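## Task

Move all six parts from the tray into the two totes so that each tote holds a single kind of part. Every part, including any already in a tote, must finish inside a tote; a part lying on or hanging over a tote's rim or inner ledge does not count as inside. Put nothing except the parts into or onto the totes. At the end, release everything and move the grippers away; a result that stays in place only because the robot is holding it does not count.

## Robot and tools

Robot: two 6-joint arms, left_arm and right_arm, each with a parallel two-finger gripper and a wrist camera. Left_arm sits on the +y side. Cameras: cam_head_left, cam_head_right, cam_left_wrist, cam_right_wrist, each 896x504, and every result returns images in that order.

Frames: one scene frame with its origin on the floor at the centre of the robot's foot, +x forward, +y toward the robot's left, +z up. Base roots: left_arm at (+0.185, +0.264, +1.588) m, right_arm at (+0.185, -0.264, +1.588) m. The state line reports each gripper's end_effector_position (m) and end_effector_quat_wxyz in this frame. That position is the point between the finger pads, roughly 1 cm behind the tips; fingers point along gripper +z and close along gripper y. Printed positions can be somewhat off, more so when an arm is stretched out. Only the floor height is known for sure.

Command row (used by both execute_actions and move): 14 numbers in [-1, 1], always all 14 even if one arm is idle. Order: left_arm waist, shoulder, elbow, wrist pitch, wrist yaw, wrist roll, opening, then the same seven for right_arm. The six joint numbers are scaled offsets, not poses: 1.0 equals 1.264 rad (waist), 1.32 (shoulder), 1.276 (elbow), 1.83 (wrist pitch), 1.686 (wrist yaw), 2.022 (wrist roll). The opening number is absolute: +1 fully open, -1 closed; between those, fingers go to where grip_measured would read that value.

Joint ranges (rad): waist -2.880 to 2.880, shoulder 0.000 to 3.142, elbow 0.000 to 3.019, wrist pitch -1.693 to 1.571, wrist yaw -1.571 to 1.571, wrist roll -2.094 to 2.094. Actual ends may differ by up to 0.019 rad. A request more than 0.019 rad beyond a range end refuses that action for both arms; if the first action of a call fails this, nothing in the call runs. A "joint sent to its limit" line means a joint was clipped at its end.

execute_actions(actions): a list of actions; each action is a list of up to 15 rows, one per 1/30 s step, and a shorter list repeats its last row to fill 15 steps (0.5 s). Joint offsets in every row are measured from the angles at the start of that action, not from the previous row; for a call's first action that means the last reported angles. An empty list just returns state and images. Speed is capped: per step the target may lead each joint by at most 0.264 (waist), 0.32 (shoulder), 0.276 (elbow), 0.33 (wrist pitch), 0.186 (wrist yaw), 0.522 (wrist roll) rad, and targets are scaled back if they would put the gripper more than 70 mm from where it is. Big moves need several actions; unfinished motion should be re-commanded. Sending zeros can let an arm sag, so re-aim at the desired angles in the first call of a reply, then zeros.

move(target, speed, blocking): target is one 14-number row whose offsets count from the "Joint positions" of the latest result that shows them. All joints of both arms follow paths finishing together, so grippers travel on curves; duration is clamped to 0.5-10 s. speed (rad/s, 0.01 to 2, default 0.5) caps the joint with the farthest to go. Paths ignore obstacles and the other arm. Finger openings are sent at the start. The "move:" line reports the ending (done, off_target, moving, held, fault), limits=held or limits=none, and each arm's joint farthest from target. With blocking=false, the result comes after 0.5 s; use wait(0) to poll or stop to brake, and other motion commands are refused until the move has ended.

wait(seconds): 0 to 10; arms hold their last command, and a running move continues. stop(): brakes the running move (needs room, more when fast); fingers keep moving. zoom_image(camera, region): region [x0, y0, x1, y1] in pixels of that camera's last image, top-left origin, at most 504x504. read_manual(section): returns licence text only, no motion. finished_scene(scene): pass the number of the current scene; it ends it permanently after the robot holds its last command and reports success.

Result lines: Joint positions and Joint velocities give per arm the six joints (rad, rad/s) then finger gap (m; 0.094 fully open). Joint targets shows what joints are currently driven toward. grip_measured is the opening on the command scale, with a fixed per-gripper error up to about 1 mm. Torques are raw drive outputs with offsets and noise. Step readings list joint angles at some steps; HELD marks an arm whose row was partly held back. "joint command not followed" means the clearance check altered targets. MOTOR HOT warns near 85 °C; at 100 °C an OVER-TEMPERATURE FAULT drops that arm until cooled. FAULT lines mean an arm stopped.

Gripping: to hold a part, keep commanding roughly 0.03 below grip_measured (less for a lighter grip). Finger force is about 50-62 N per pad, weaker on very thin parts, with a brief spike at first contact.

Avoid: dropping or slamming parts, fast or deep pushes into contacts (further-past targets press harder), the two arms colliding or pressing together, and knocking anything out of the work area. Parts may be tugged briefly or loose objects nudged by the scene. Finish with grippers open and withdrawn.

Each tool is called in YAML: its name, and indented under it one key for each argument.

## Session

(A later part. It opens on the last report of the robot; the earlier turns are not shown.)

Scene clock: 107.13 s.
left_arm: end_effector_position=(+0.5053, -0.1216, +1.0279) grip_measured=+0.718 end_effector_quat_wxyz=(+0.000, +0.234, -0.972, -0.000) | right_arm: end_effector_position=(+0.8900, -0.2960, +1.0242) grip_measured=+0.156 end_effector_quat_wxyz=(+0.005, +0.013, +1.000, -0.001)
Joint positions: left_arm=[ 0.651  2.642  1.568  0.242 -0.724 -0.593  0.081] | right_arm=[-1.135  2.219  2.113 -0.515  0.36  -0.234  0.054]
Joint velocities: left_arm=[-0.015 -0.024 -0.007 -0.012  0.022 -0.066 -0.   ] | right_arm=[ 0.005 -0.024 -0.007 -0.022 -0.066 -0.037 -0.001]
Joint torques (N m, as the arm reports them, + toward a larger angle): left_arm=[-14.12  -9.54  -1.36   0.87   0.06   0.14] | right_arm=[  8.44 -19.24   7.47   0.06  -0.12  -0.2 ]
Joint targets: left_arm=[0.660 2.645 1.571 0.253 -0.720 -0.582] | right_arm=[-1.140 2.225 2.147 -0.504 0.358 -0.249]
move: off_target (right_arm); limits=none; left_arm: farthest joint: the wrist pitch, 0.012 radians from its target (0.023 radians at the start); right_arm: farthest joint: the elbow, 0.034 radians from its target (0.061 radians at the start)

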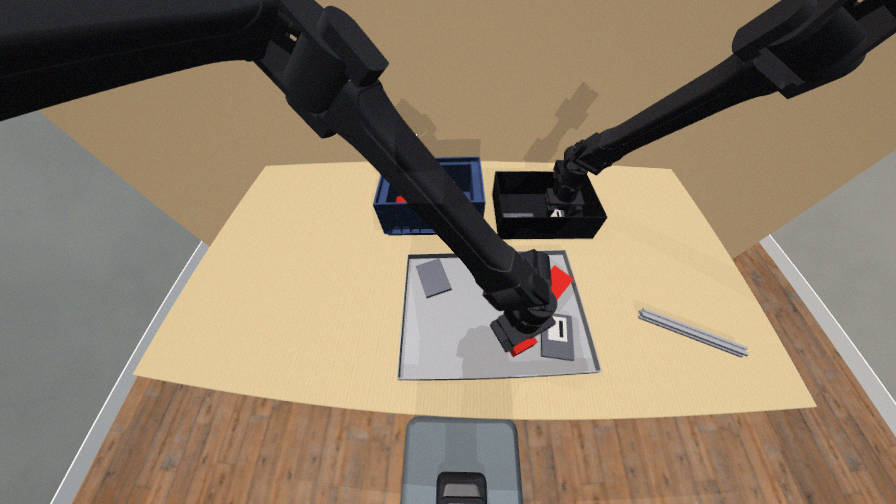

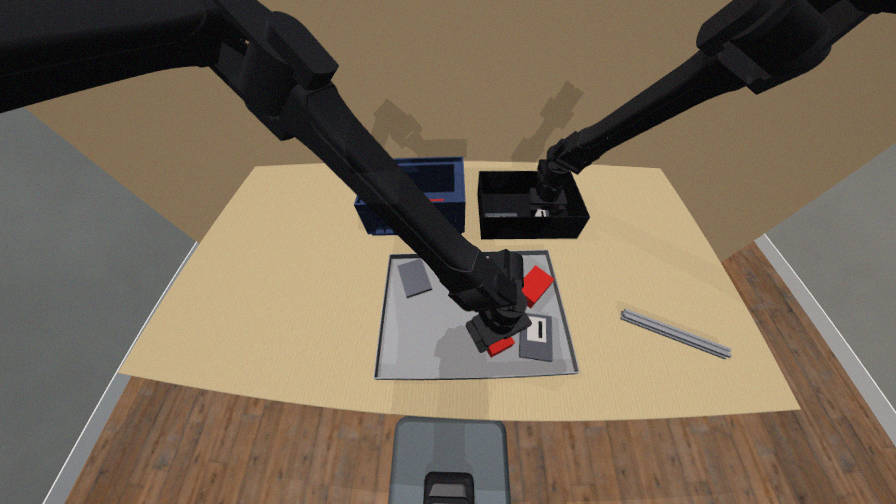

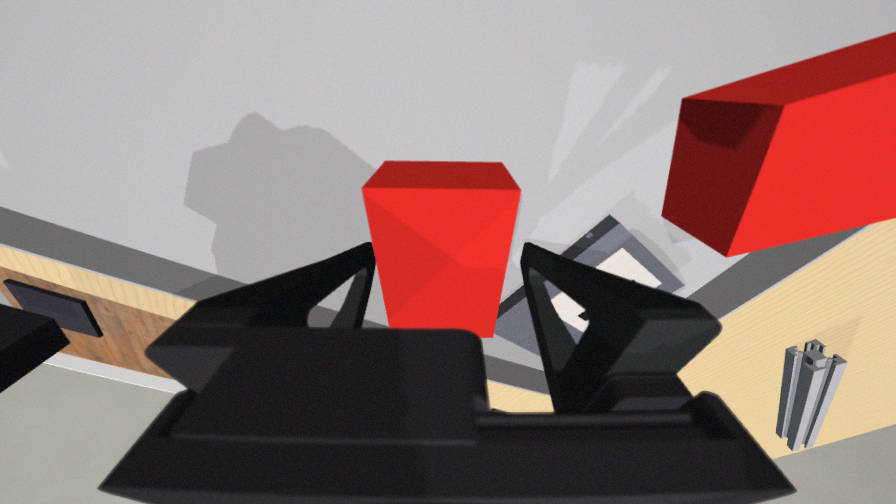

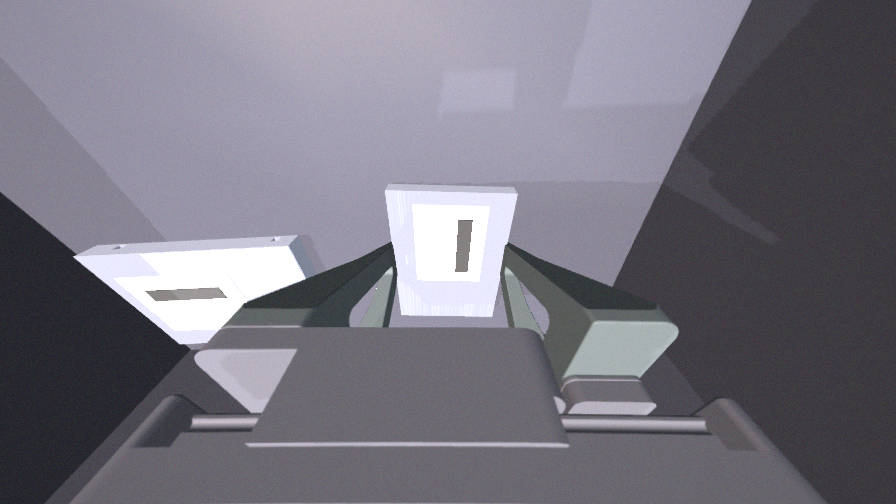

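execute_actions:
  actions:
    - [[0.0071,0.0023,0.0024,0.006,0.0024,0.0054,0.62,-0.004,0.0045,0.0266,0.006,-0.0012,-0.0074,0.15],[0.0071,0.0023,0.0024,0.006,0.0024,0.0054,0.54,-0.004,0.0045,0.0266,0.006,-0.0012,-0.0074,0.18],[0.0071,0.0023,0.0024,0.006,0.0024,0.0054,0.46,-0.004,0.0045,0.0266,0.006,-0.0012,-0.0074,0.22],[0.0071,0.0023,0.0024,0.006,0.0024,0.0054,0.4,-0.004,0.0045,0.0266,0.006,-0.0012,-0.0074,0.26],[0.0071,0.0023,0.0024,0.006,0.0024,0.0054,0.35,-0.004,0.0045,0.0266,0.006,-0.0012,-0.0074,0.3],[0.0071,0.0023,0.0024,0.006,0.0024,0.0054,0.31,-0.004,0.0045,0.0266,0.006,-0.0012,-0.0074,0.35],[0.0071,0.0023,0.0024,0.006,0.0024,0.0054,0.28,-0.004,0.0045,0.0266,0.006,-0.0012,-0.0074,0.4],[0.0071,0.0023,0.0024,0.006,0.0024,0.0054,0.25,-0.004,0.0045,0.0266,0.006,-0.0012,-0.0074,0.45],[0.0071,0.0023,0.0024,0.006,0.0024,0.0054,0.22,-0.004,0.0045,0.0266,0.006,-0.0012,-0.0074,0.5],[0.0071,0.0023,0.0024,0.006,0.0024,0.0054,0.2,-0.004,0.0045,0.0266,0.006,-0.0012,-0.0074,0.5],[0.0071,0.0023,0.0024,0.006,0.0024,0.0054,0.18,-0.004,0.0045,0.0266,0.006,-0.0012,-0.0074,0.5],[0.0071,0.0023,0.0024,0.006,0.0024,0.0054,0.16,-0.004,0.0045,0.0266,0.006,-0.0012,-0.0074,0.5],[0.0071,0.0023,0.0024,0.006,0.0024,0.0054,0.13,-0.004,0.0045,0.0266,0.006,-0.0012,-0.0074,0.5]]

Scene clock: 109.10 s.
left_arm: end_effector_position=(+0.5053, -0.1215, +1.0278) grip_measured=+0.215 end_effector_quat_wxyz=(+0.000, +0.234, -0.972, -0.000) | right_arm: end_effector_position=(+0.8900, -0.2960, +1.0242) grip_measured=+0.498 end_effector_quat_wxyz=(+0.005, +0.012, +1.000, -0.001)
Joint positions: left_arm=[ 0.651  2.642  1.568  0.242 -0.724 -0.592  0.057] | right_arm=[-1.135  2.219  2.113 -0.515  0.36  -0.235  0.07 ]
Joint velocities: left_arm=[-0.005  0.015 -0.012  0.007  0.007  0.037 -0.   ] | right_arm=[-0.005  0.005 -0.002  0.012  0.037 -0.022 -0.   ]
Joint torques (N m, as the arm reports them, + toward a larger angle): left_arm=[-14.65 -10.14  -1.42   0.84   0.04   0.12] | right_arm=[  8.47 -19.06   7.49   0.11  -0.11  -0.2 ]
Joint targets: left_arm=[0.660 2.645 1.571 0.253 -0.720 -0.582] | right_arm=[-1.140 2.225 2.147 -0.504 0.358 -0.249]
Step readings (joint positions):
0: left_arm=[0.651 2.642 1.568 0.242 -0.724 -0.593] | right_arm=[-1.135 2.219 2.113 -0.515 0.360 -0.234]
1: left_arm=[0.651 2.642 1.568 0.242 -0.724 -0.593] | right_arm=[-1.135 2.219 2.113 -0.515 0.360 -0.234]
2: left_arm=[0.651 2.642 1.568 0.242 -0.724 -0.593] | right_arm=[-1.135 2.219 2.113 -0.515 0.360 -0.235]
4: left_arm=[0.651 2.642 1.568 0.242 -0.724 -0.592] | right_arm=[-1.135 2.219 2.113 -0.515 0.360 -0.235]
8: left_arm=[0.651 2.642 1.568 0.242 -0.724 -0.592] | right_arm=[-1.135 2.219 2.113 -0.515 0.360 -0.235]
15: Joint positions above

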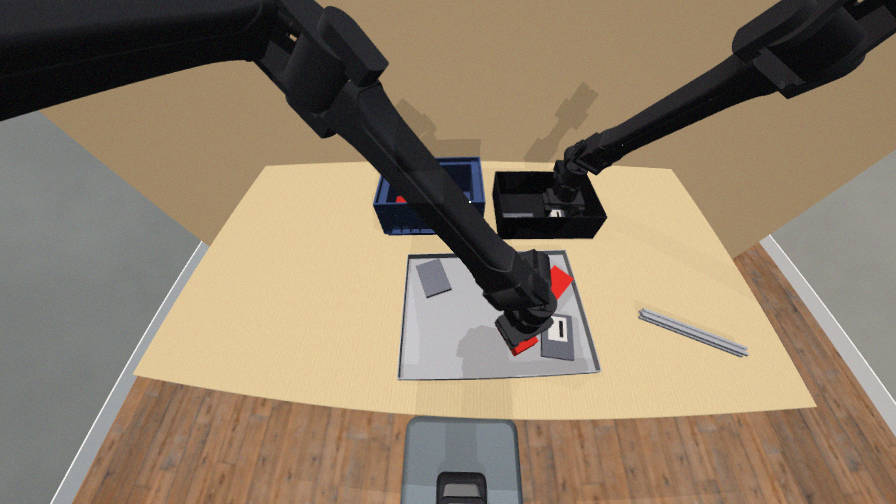

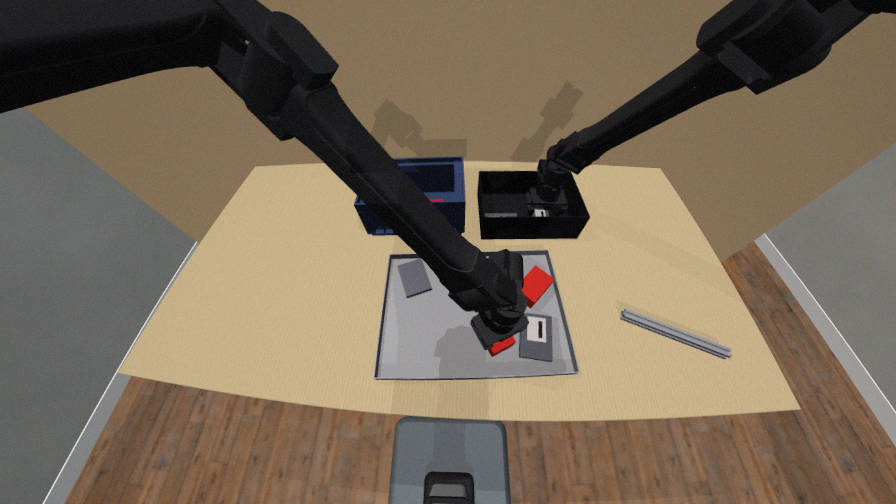

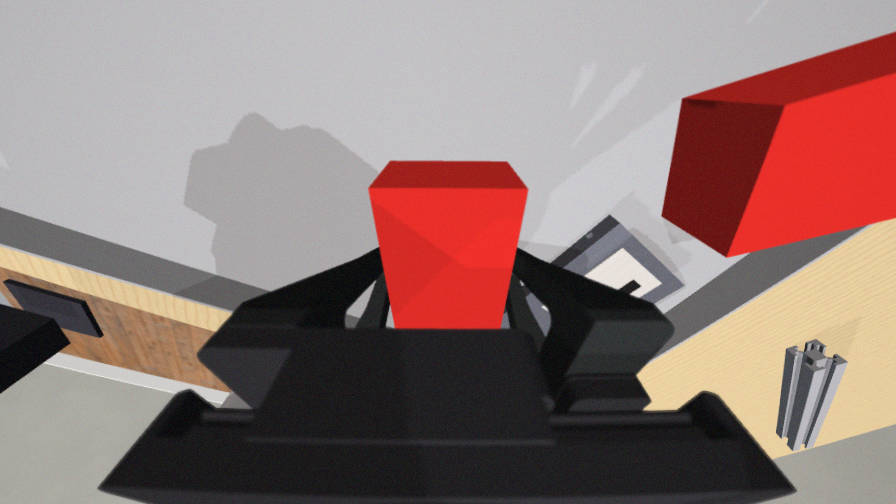

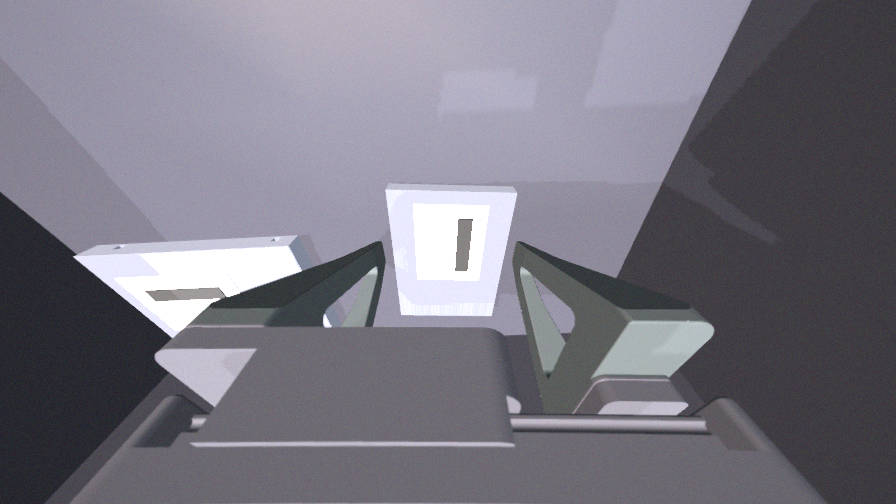

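move:
  target: [-0.101,-0.396,-0.0964,-0.256,-0.044,-0.252,0.15,0.0965,-0.388,-0.4036,-0.001,0.0558,0.017,0.5]
  speed: 0.5

Scene clock: 112.57 s.
left_arm: end_effector_position=(+0.6895, -0.0612, +1.2109) grip_measured=+0.215 end_effector_quat_wxyz=(-0.004, +0.423, -0.906, -0.001) | right_arm: end_effector_position=(+0.8728, -0.2974, +1.2227) grip_measured=+0.498 end_effector_quat_wxyz=(+0.010, -0.011, +1.000, -0.004)
Joint positions: left_arm=[ 0.553  2.122  1.446 -0.218 -0.795 -1.091  0.057] | right_arm=[-1.024  1.726  1.604 -0.515  0.452 -0.215  0.07 ]
Joint velocities: left_arm=[ 0.005 -0.005 -0.002 -0.002  0.051 -0.051 -0.   ] | right_arm=[-0.005 -0.005  0.002  0.012  0.007  0.007  0.001]
Joint torques (N m, as the arm reports them, + toward a larger angle): left_arm=[-17.74 -15.1    1.47   0.1   -0.23  -0.08] | right_arm=[  9.19 -19.99   3.92  -0.31   0.08   0.06]
Joint targets: left_arm=[0.524 2.119 1.445 -0.227 -0.798 -1.102] | right_arm=[-1.013 1.707 1.598 -0.517 0.454 -0.200]
move: off_target (left_arm); limits=none; left_arm: farthest joint: the waist, 0.030 radians from its target (0.128 radians at the start); right_arm: farthest joint: the shoulder, 0.019 radians from its target (0.512 radians at the start)

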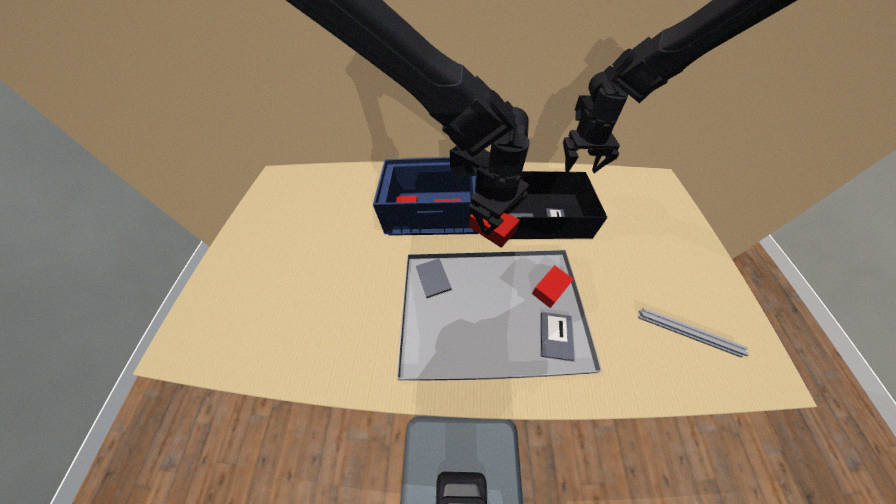

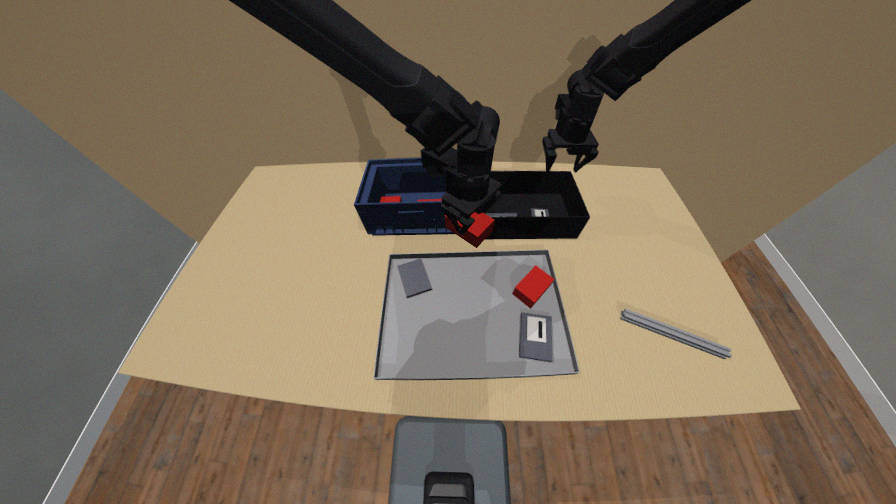

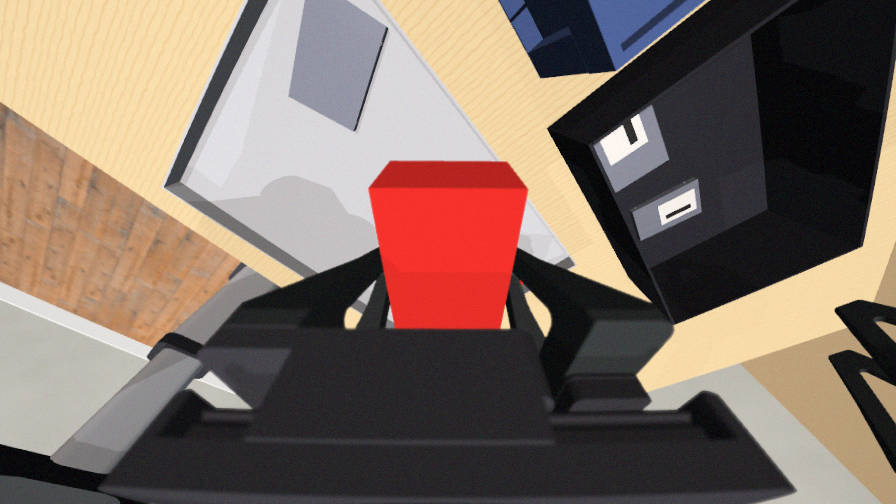

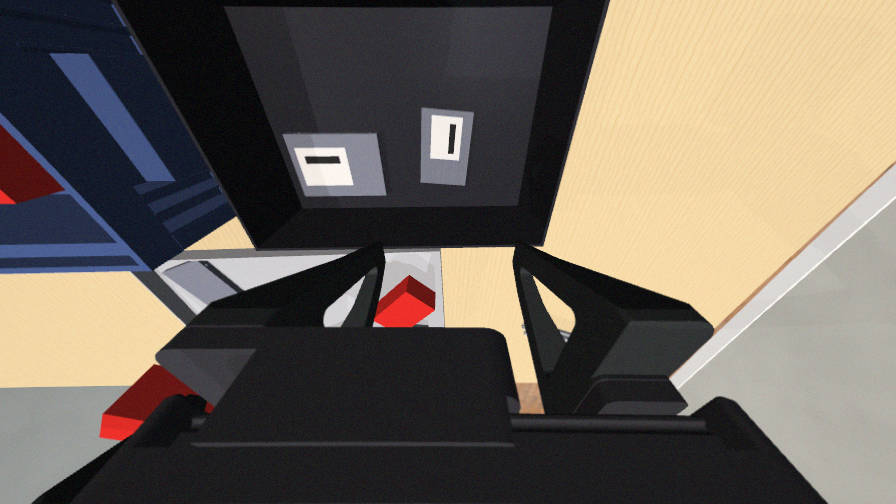

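move:
  target: [0.1535,0.012,0.481,-0.247,0.081,-0.257,0.15,-0.048,0.131,-0.735,0.6055,-0.030,0.066,1.0]
  speed: 0.8

Scene clock: 116.17 s.
left_arm: end_effector_position=(+0.9134, +0.0685, +1.1884) grip_measured=+0.215 end_effector_quat_wxyz=(-0.005, +0.710, -0.704, +0.001) | right_arm: end_effector_position=(+0.4945, -0.2197, +1.1586) grip_measured=+1.000 end_effector_quat_wxyz=(+0.003, +0.062, +0.998, +0.000)
Joint positions: left_arm=[ 0.75   2.141  2.04  -0.661 -0.662 -1.6    0.057] | right_arm=[-1.078  1.901  0.68   0.582  0.404 -0.097  0.094]
Joint velocities: left_arm=[ 0.005 -0.015 -0.012  0.002 -0.022 -0.095 -0.   ] | right_arm=[-0.015  0.005 -0.007 -0.017  0.037  0.022  0.   ]
Joint torques (N m, as the arm reports them, + toward a larger angle): left_arm=[-14.93 -20.02   6.67   0.1    0.01  -0.07] | right_arm=[ 5.22 -9.84 -5.1   0.15 -0.13  0.07]
Joint targets: left_arm=[0.747 2.138 2.060 -0.669 -0.658 -1.611] | right_arm=[-1.084 1.898 0.666 0.594 0.401 -0.082]
move: done; limits=none; left_arm: farthest joint: the elbow, 0.020 radians from its target (0.614 radians at the start); right_arm: farthest joint: the wrist roll, 0.016 radians from its target (0.133 radians at the start)

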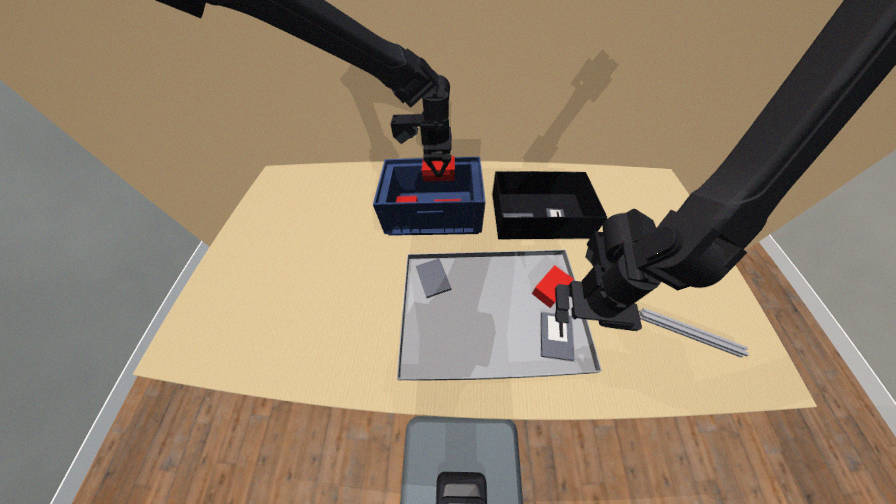

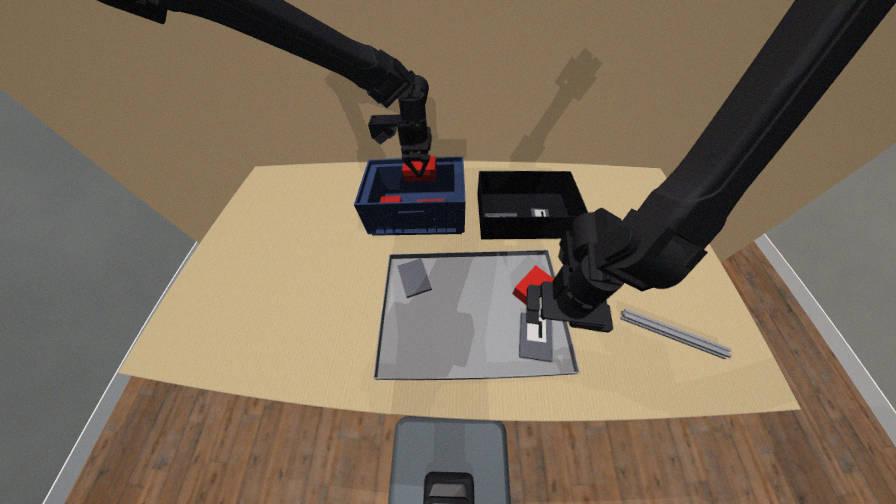

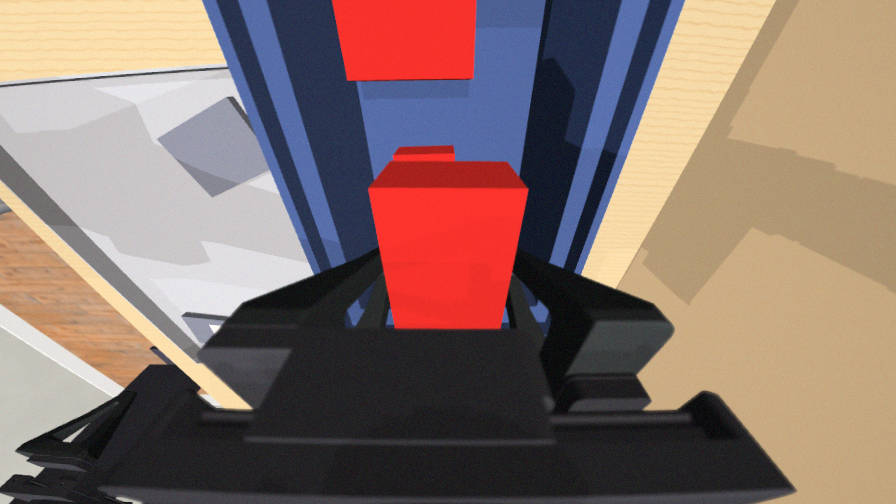

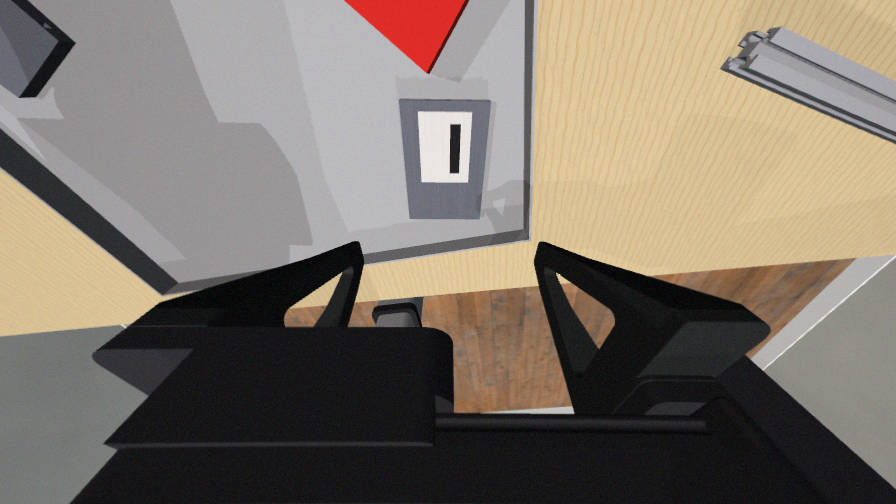

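move:
  target: [0.0455,0.1655,0.1897,0.0115,0.0273,0.0173,0.15,-0.064,0.1807,0.2,0.0,-0.0368,-0.029,1.0]
  speed: 0.2

Scene clock: 121.53 s.
left_arm: end_effector_position=(+0.8946, +0.0457, +1.0919) grip_measured=+0.215 end_effector_quat_wxyz=(+0.005, +0.711, -0.704, -0.007) | right_arm: end_effector_position=(+0.5017, -0.2185, +1.0595) grip_measured=+1.000 end_effector_quat_wxyz=(+0.002, +0.064, +0.998, -0.000)
Joint positions: left_arm=[ 0.803  2.369  2.252 -0.65  -0.619 -1.575  0.057] | right_arm=[-1.154  2.136  0.93   0.582  0.344 -0.14   0.094]
Joint velocities: left_arm=[-0.005  0.005  0.007 -0.012 -0.022  0.022 -0.001] | right_arm=[-0.005 -0.005 -0.017  0.012 -0.022  0.022  0.   ]
Joint torques (N m, as the arm reports them, + toward a larger angle): left_arm=[-15.18 -20.25   7.43   0.77   0.01   0.15] | right_arm=[ 5.63 -9.6  -3.64 -0.24 -0.13 -0.19]
Joint targets: left_arm=[0.808 2.359 2.282 -0.640 -0.616 -1.565] | right_arm=[-1.159 2.139 0.935 0.582 0.341 -0.156]
move: off_target (left_arm); limits=none; left_arm: farthest joint: the elbow, 0.030 radians from its target (0.242 radians at the start); right_arm: farthest joint: the wrist roll, 0.015 radians from its target (0.059 radians at the start)

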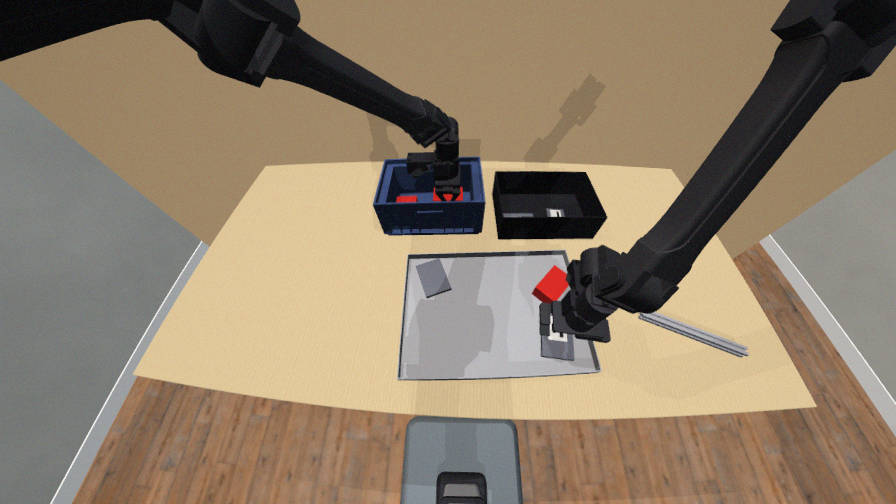

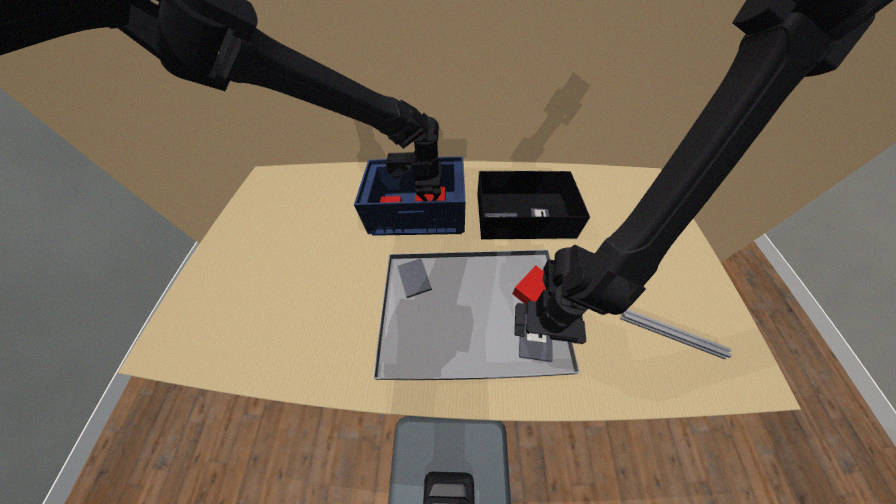

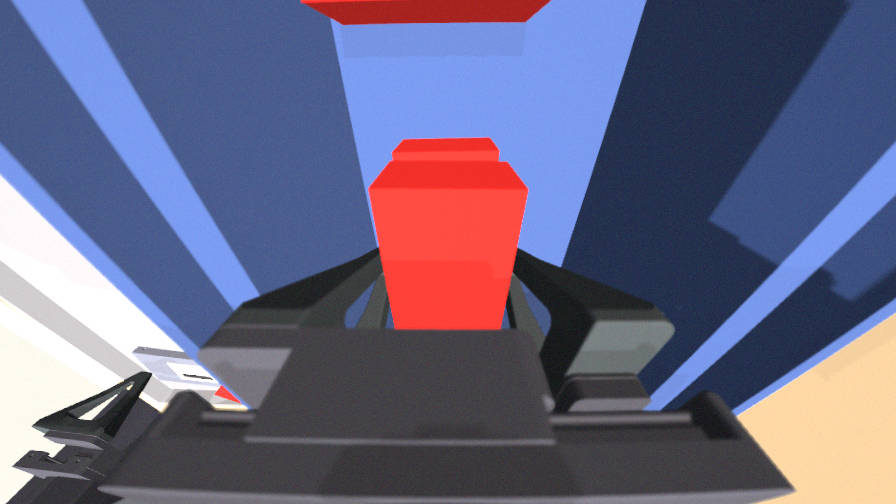

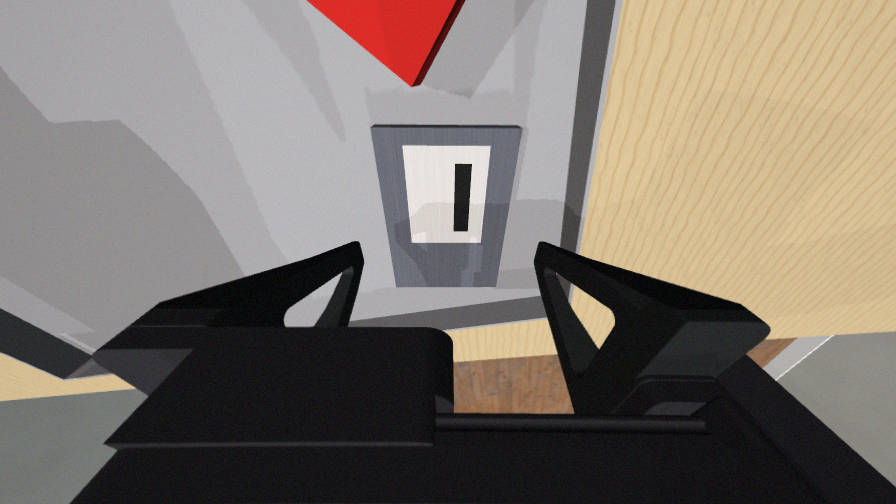

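move:
  target: [0.0127,0.0277,0.0819,0.0,0.0077,0.0104,0.15,-0.023,0.0655,0.08,-0.012,-0.013,-0.0158,1.0]
  speed: 0.09

Scene clock: 124.67 s.
left_arm: end_effector_position=(+0.9091, +0.0480, +1.0830) grip_measured=+0.215 end_effector_quat_wxyz=(-0.003, +0.716, -0.698, +0.003) | right_arm: end_effector_position=(+0.5022, -0.2178, +1.0240) grip_measured=+1.000 end_effector_quat_wxyz=(+0.001, +0.063, +0.998, +0.000)
Joint positions: left_arm=[ 0.812  2.407  2.326 -0.65  -0.61  -1.565  0.057] | right_arm=[-1.177  2.216  1.027  0.568  0.324 -0.157  0.094]
Joint velocities: left_arm=[-0.005  0.005  0.007 -0.012  0.022 -0.037 -0.001] | right_arm=[ 0.005 -0.005 -0.012 -0.002 -0.022 -0.066  0.   ]
Joint torques (N m, as the arm reports them, + toward a larger angle): left_arm=[-14.81 -20.37   7.83   0.39   0.02   0.13] | right_arm=[ 5.51 -9.5  -3.46 -0.51 -0.13 -0.2 ]
Joint targets: left_arm=[0.819 2.405 2.357 -0.650 -0.606 -1.554] | right_arm=[-1.183 2.222 1.032 0.560 0.322 -0.172]
move: off_target (left_arm); limits=none; left_arm: farthest joint: the elbow, 0.030 radians from its target (0.104 radians at the start); right_arm: farthest joint: the wrist roll, 0.015 radians from its target (0.031 radians at the start)

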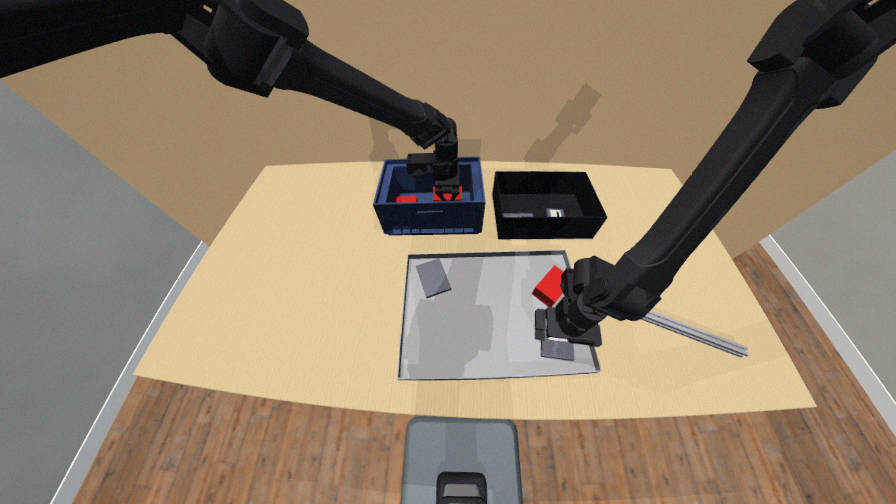

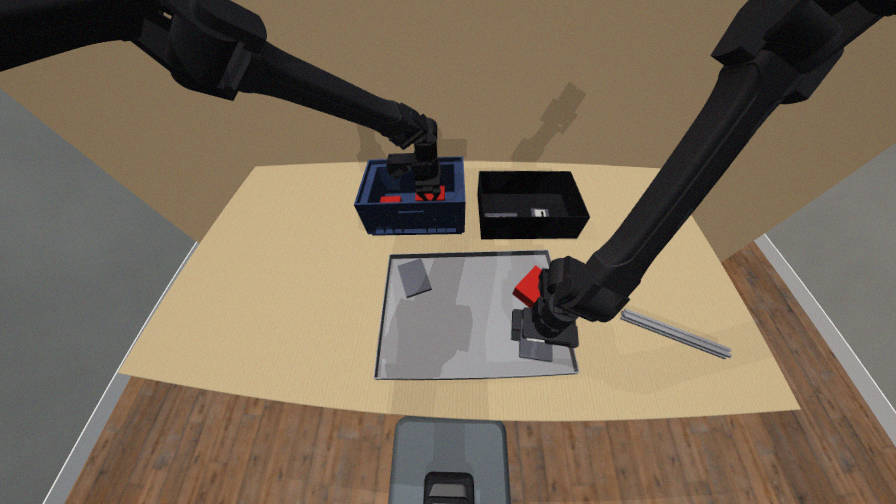

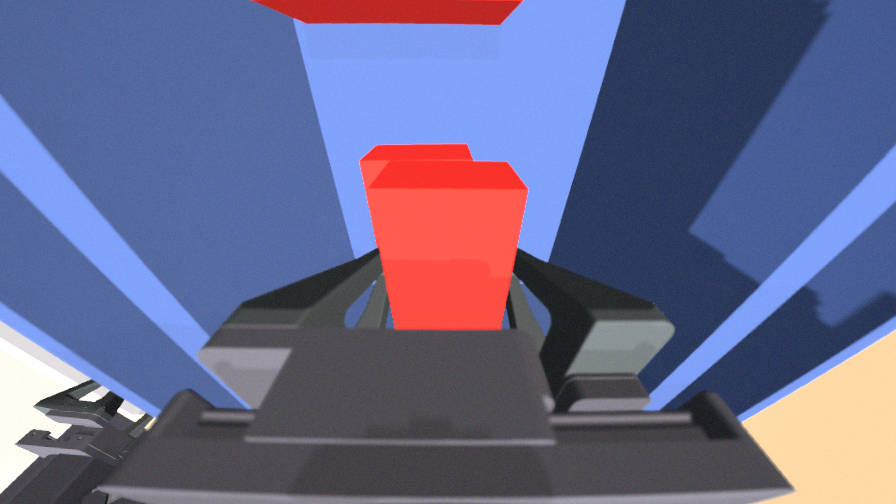

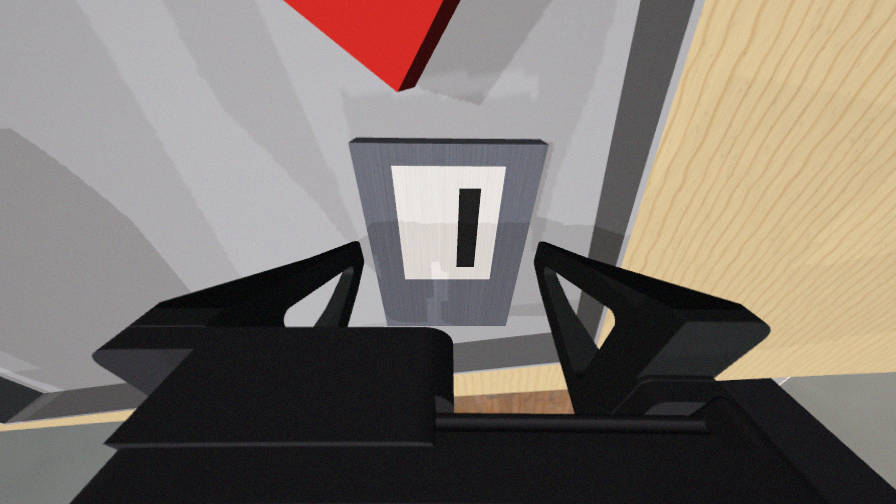

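execute_actions:
  actions:
    - [[0.006,0.0,0.0235,0,0.0024,0.0054,0.15,-0.0047,0.006,0.005,-0.0044,-0.0012,-0.0074,0.94],[0.006,0.001,0.0235,0,0.0024,0.0054,0.15,-0.0047,0.006,0.005,-0.0044,-0.0012,-0.0074,0.88],[0.0065,0.002,0.0235,0,0.0024,0.0054,0.15,-0.0047,0.006,0.005,-0.0044,-0.0012,-0.0074,0.83],[0.0065,0.003,0.0235,0,0.0024,0.0054,0.15,-0.0047,0.006,0.005,-0.0044,-0.0012,-0.0074,0.78],[0.007,0.004,0.0235,0,0.0024,0.0054,0.15,-0.0047,0.006,0.005,-0.0044,-0.0012,-0.0074,0.74],[0.007,0.005,0.0235,0,0.0024,0.0054,0.15,-0.0047,0.006,0.005,-0.0044,-0.0012,-0.0074,0.7],[0.0071,0.0055,0.0235,0,0.0024,0.0054,0.15,-0.0047,0.006,0.005,-0.0044,-0.0012,-0.0074,0.67],[0.0071,0.0055,0.0235,0,0.0024,0.0054,0.15,-0.0047,0.006,0.005,-0.0044,-0.0012,-0.0074,0.64],[0.0071,0.0055,0.0235,0,0.0024,0.0054,0.15,-0.0047,0.006,0.005,-0.0044,-0.0012,-0.0074,0.61],[0.0071,0.0055,0.0235,0,0.0024,0.0054,0.15,-0.0047,0.006,0.005,-0.0044,-0.0012,-0.0074,0.58],[0.0071,0.0055,0.0235,0,0.0024,0.0054,0.15,-0.0047,0.006,0.005,-0.0044,-0.0012,-0.0074,0.55],[0.0071,0.0055,0.0235,0,0.0024,0.0054,0.15,-0.0047,0.006,0.005,-0.0044,-0.0012,-0.0074,0.52],[0.0071,0.0055,0.0235,0,0.0024,0.0054,0.15,-0.0047,0.006,0.005,-0.0044,-0.0012,-0.0074,0.5]]

Scene clock: 126.37 s.
left_arm: end_effector_position=(+0.9082, +0.0475, +1.0823) grip_measured=+0.215 end_effector_quat_wxyz=(-0.003, +0.715, -0.699, +0.003) | right_arm: end_effector_position=(+0.5020, -0.2176, +1.0239) grip_measured=+0.572 end_effector_quat_wxyz=(+0.001, +0.063, +0.998, +0.001)
Joint positions: left_arm=[ 0.812  2.408  2.326 -0.65  -0.61  -1.563  0.057] | right_arm=[-1.177  2.216  1.027  0.568  0.323 -0.157  0.074]
Joint velocities: left_arm=[-0.005 -0.015 -0.007 -0.012 -0.066  0.007 -0.001] | right_arm=[-0.005  0.024 -0.007  0.007 -0.007 -0.007  0.   ]
Joint torques (N m, as the arm reports them, + toward a larger angle): left_arm=[-14.7  -19.68   7.79   0.44   0.03   0.12] | right_arm=[ 5.62 -9.47 -3.4  -0.49 -0.08 -0.2 ]
Joint targets: left_arm=[0.821 2.414 2.356 -0.650 -0.606 -1.554] | right_arm=[-1.182 2.224 1.033 0.560 0.322 -0.172]
Step readings (joint positions):
0: left_arm=[0.812 2.407 2.326 -0.650 -0.610 -1.565] | right_arm=[-1.177 2.216 1.027 0.568 0.324 -0.157]
1: left_arm=[0.812 2.407 2.326 -0.650 -0.610 -1.565] | right_arm=[-1.177 2.216 1.027 0.568 0.324 -0.157]
2: left_arm=[0.812 2.407 2.326 -0.650 -0.610 -1.565] | right_arm=[-1.177 2.216 1.027 0.568 0.324 -0.157]
4: left_arm=[0.812 2.407 2.326 -0.650 -0.610 -1.564] | right_arm=[-1.177 2.216 1.027 0.568 0.324 -0.157]
8: left_arm=[0.812 2.408 2.326 -0.650 -0.610 -1.563] | right_arm=[-1.177 2.216 1.027 0.568 0.324 -0.157]
15: Joint positions above

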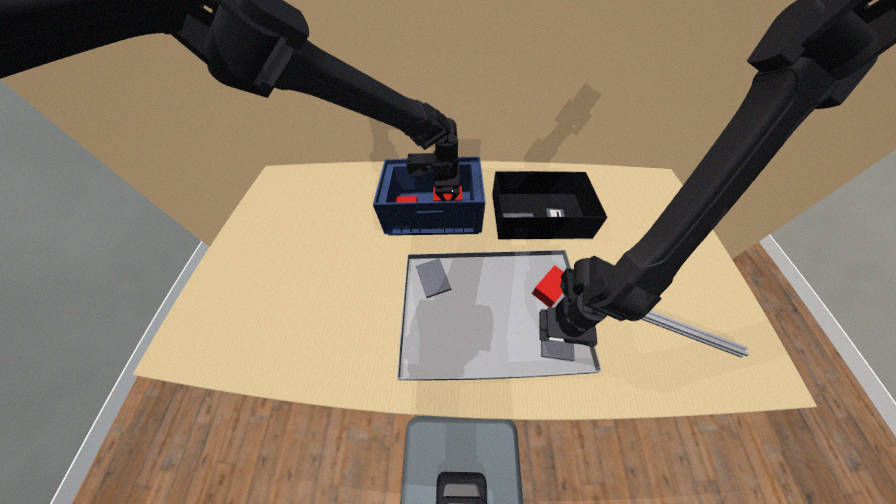

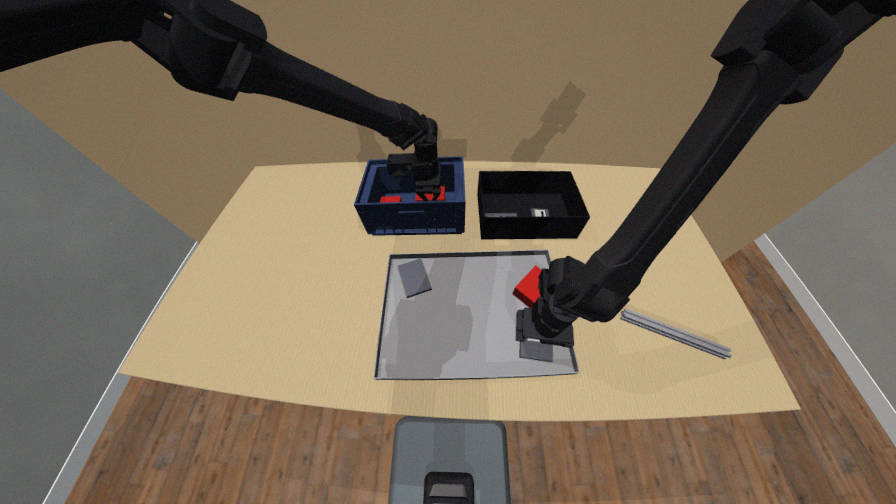

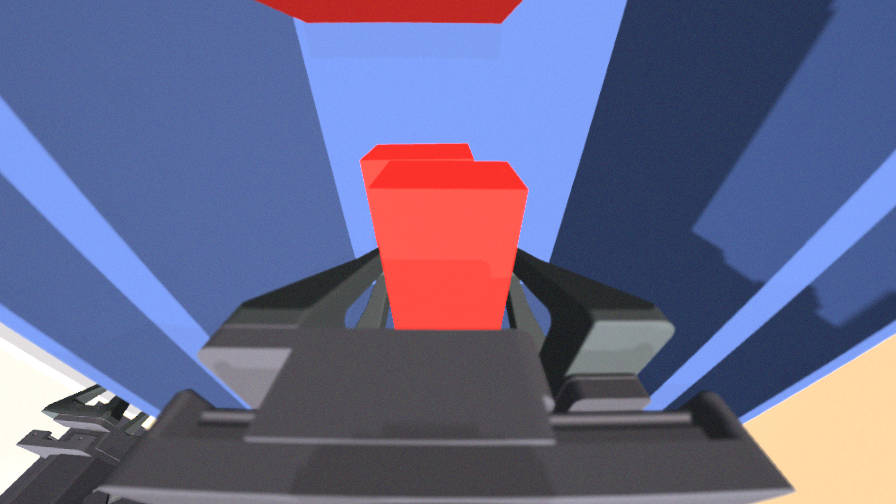

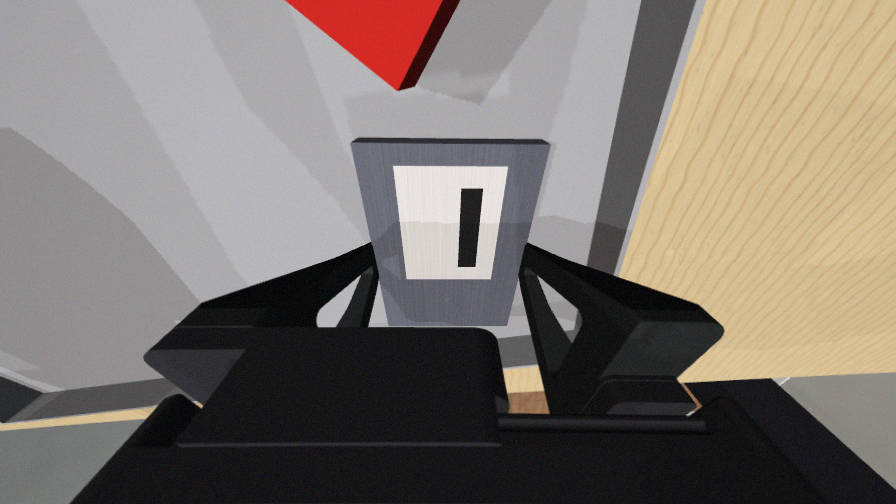

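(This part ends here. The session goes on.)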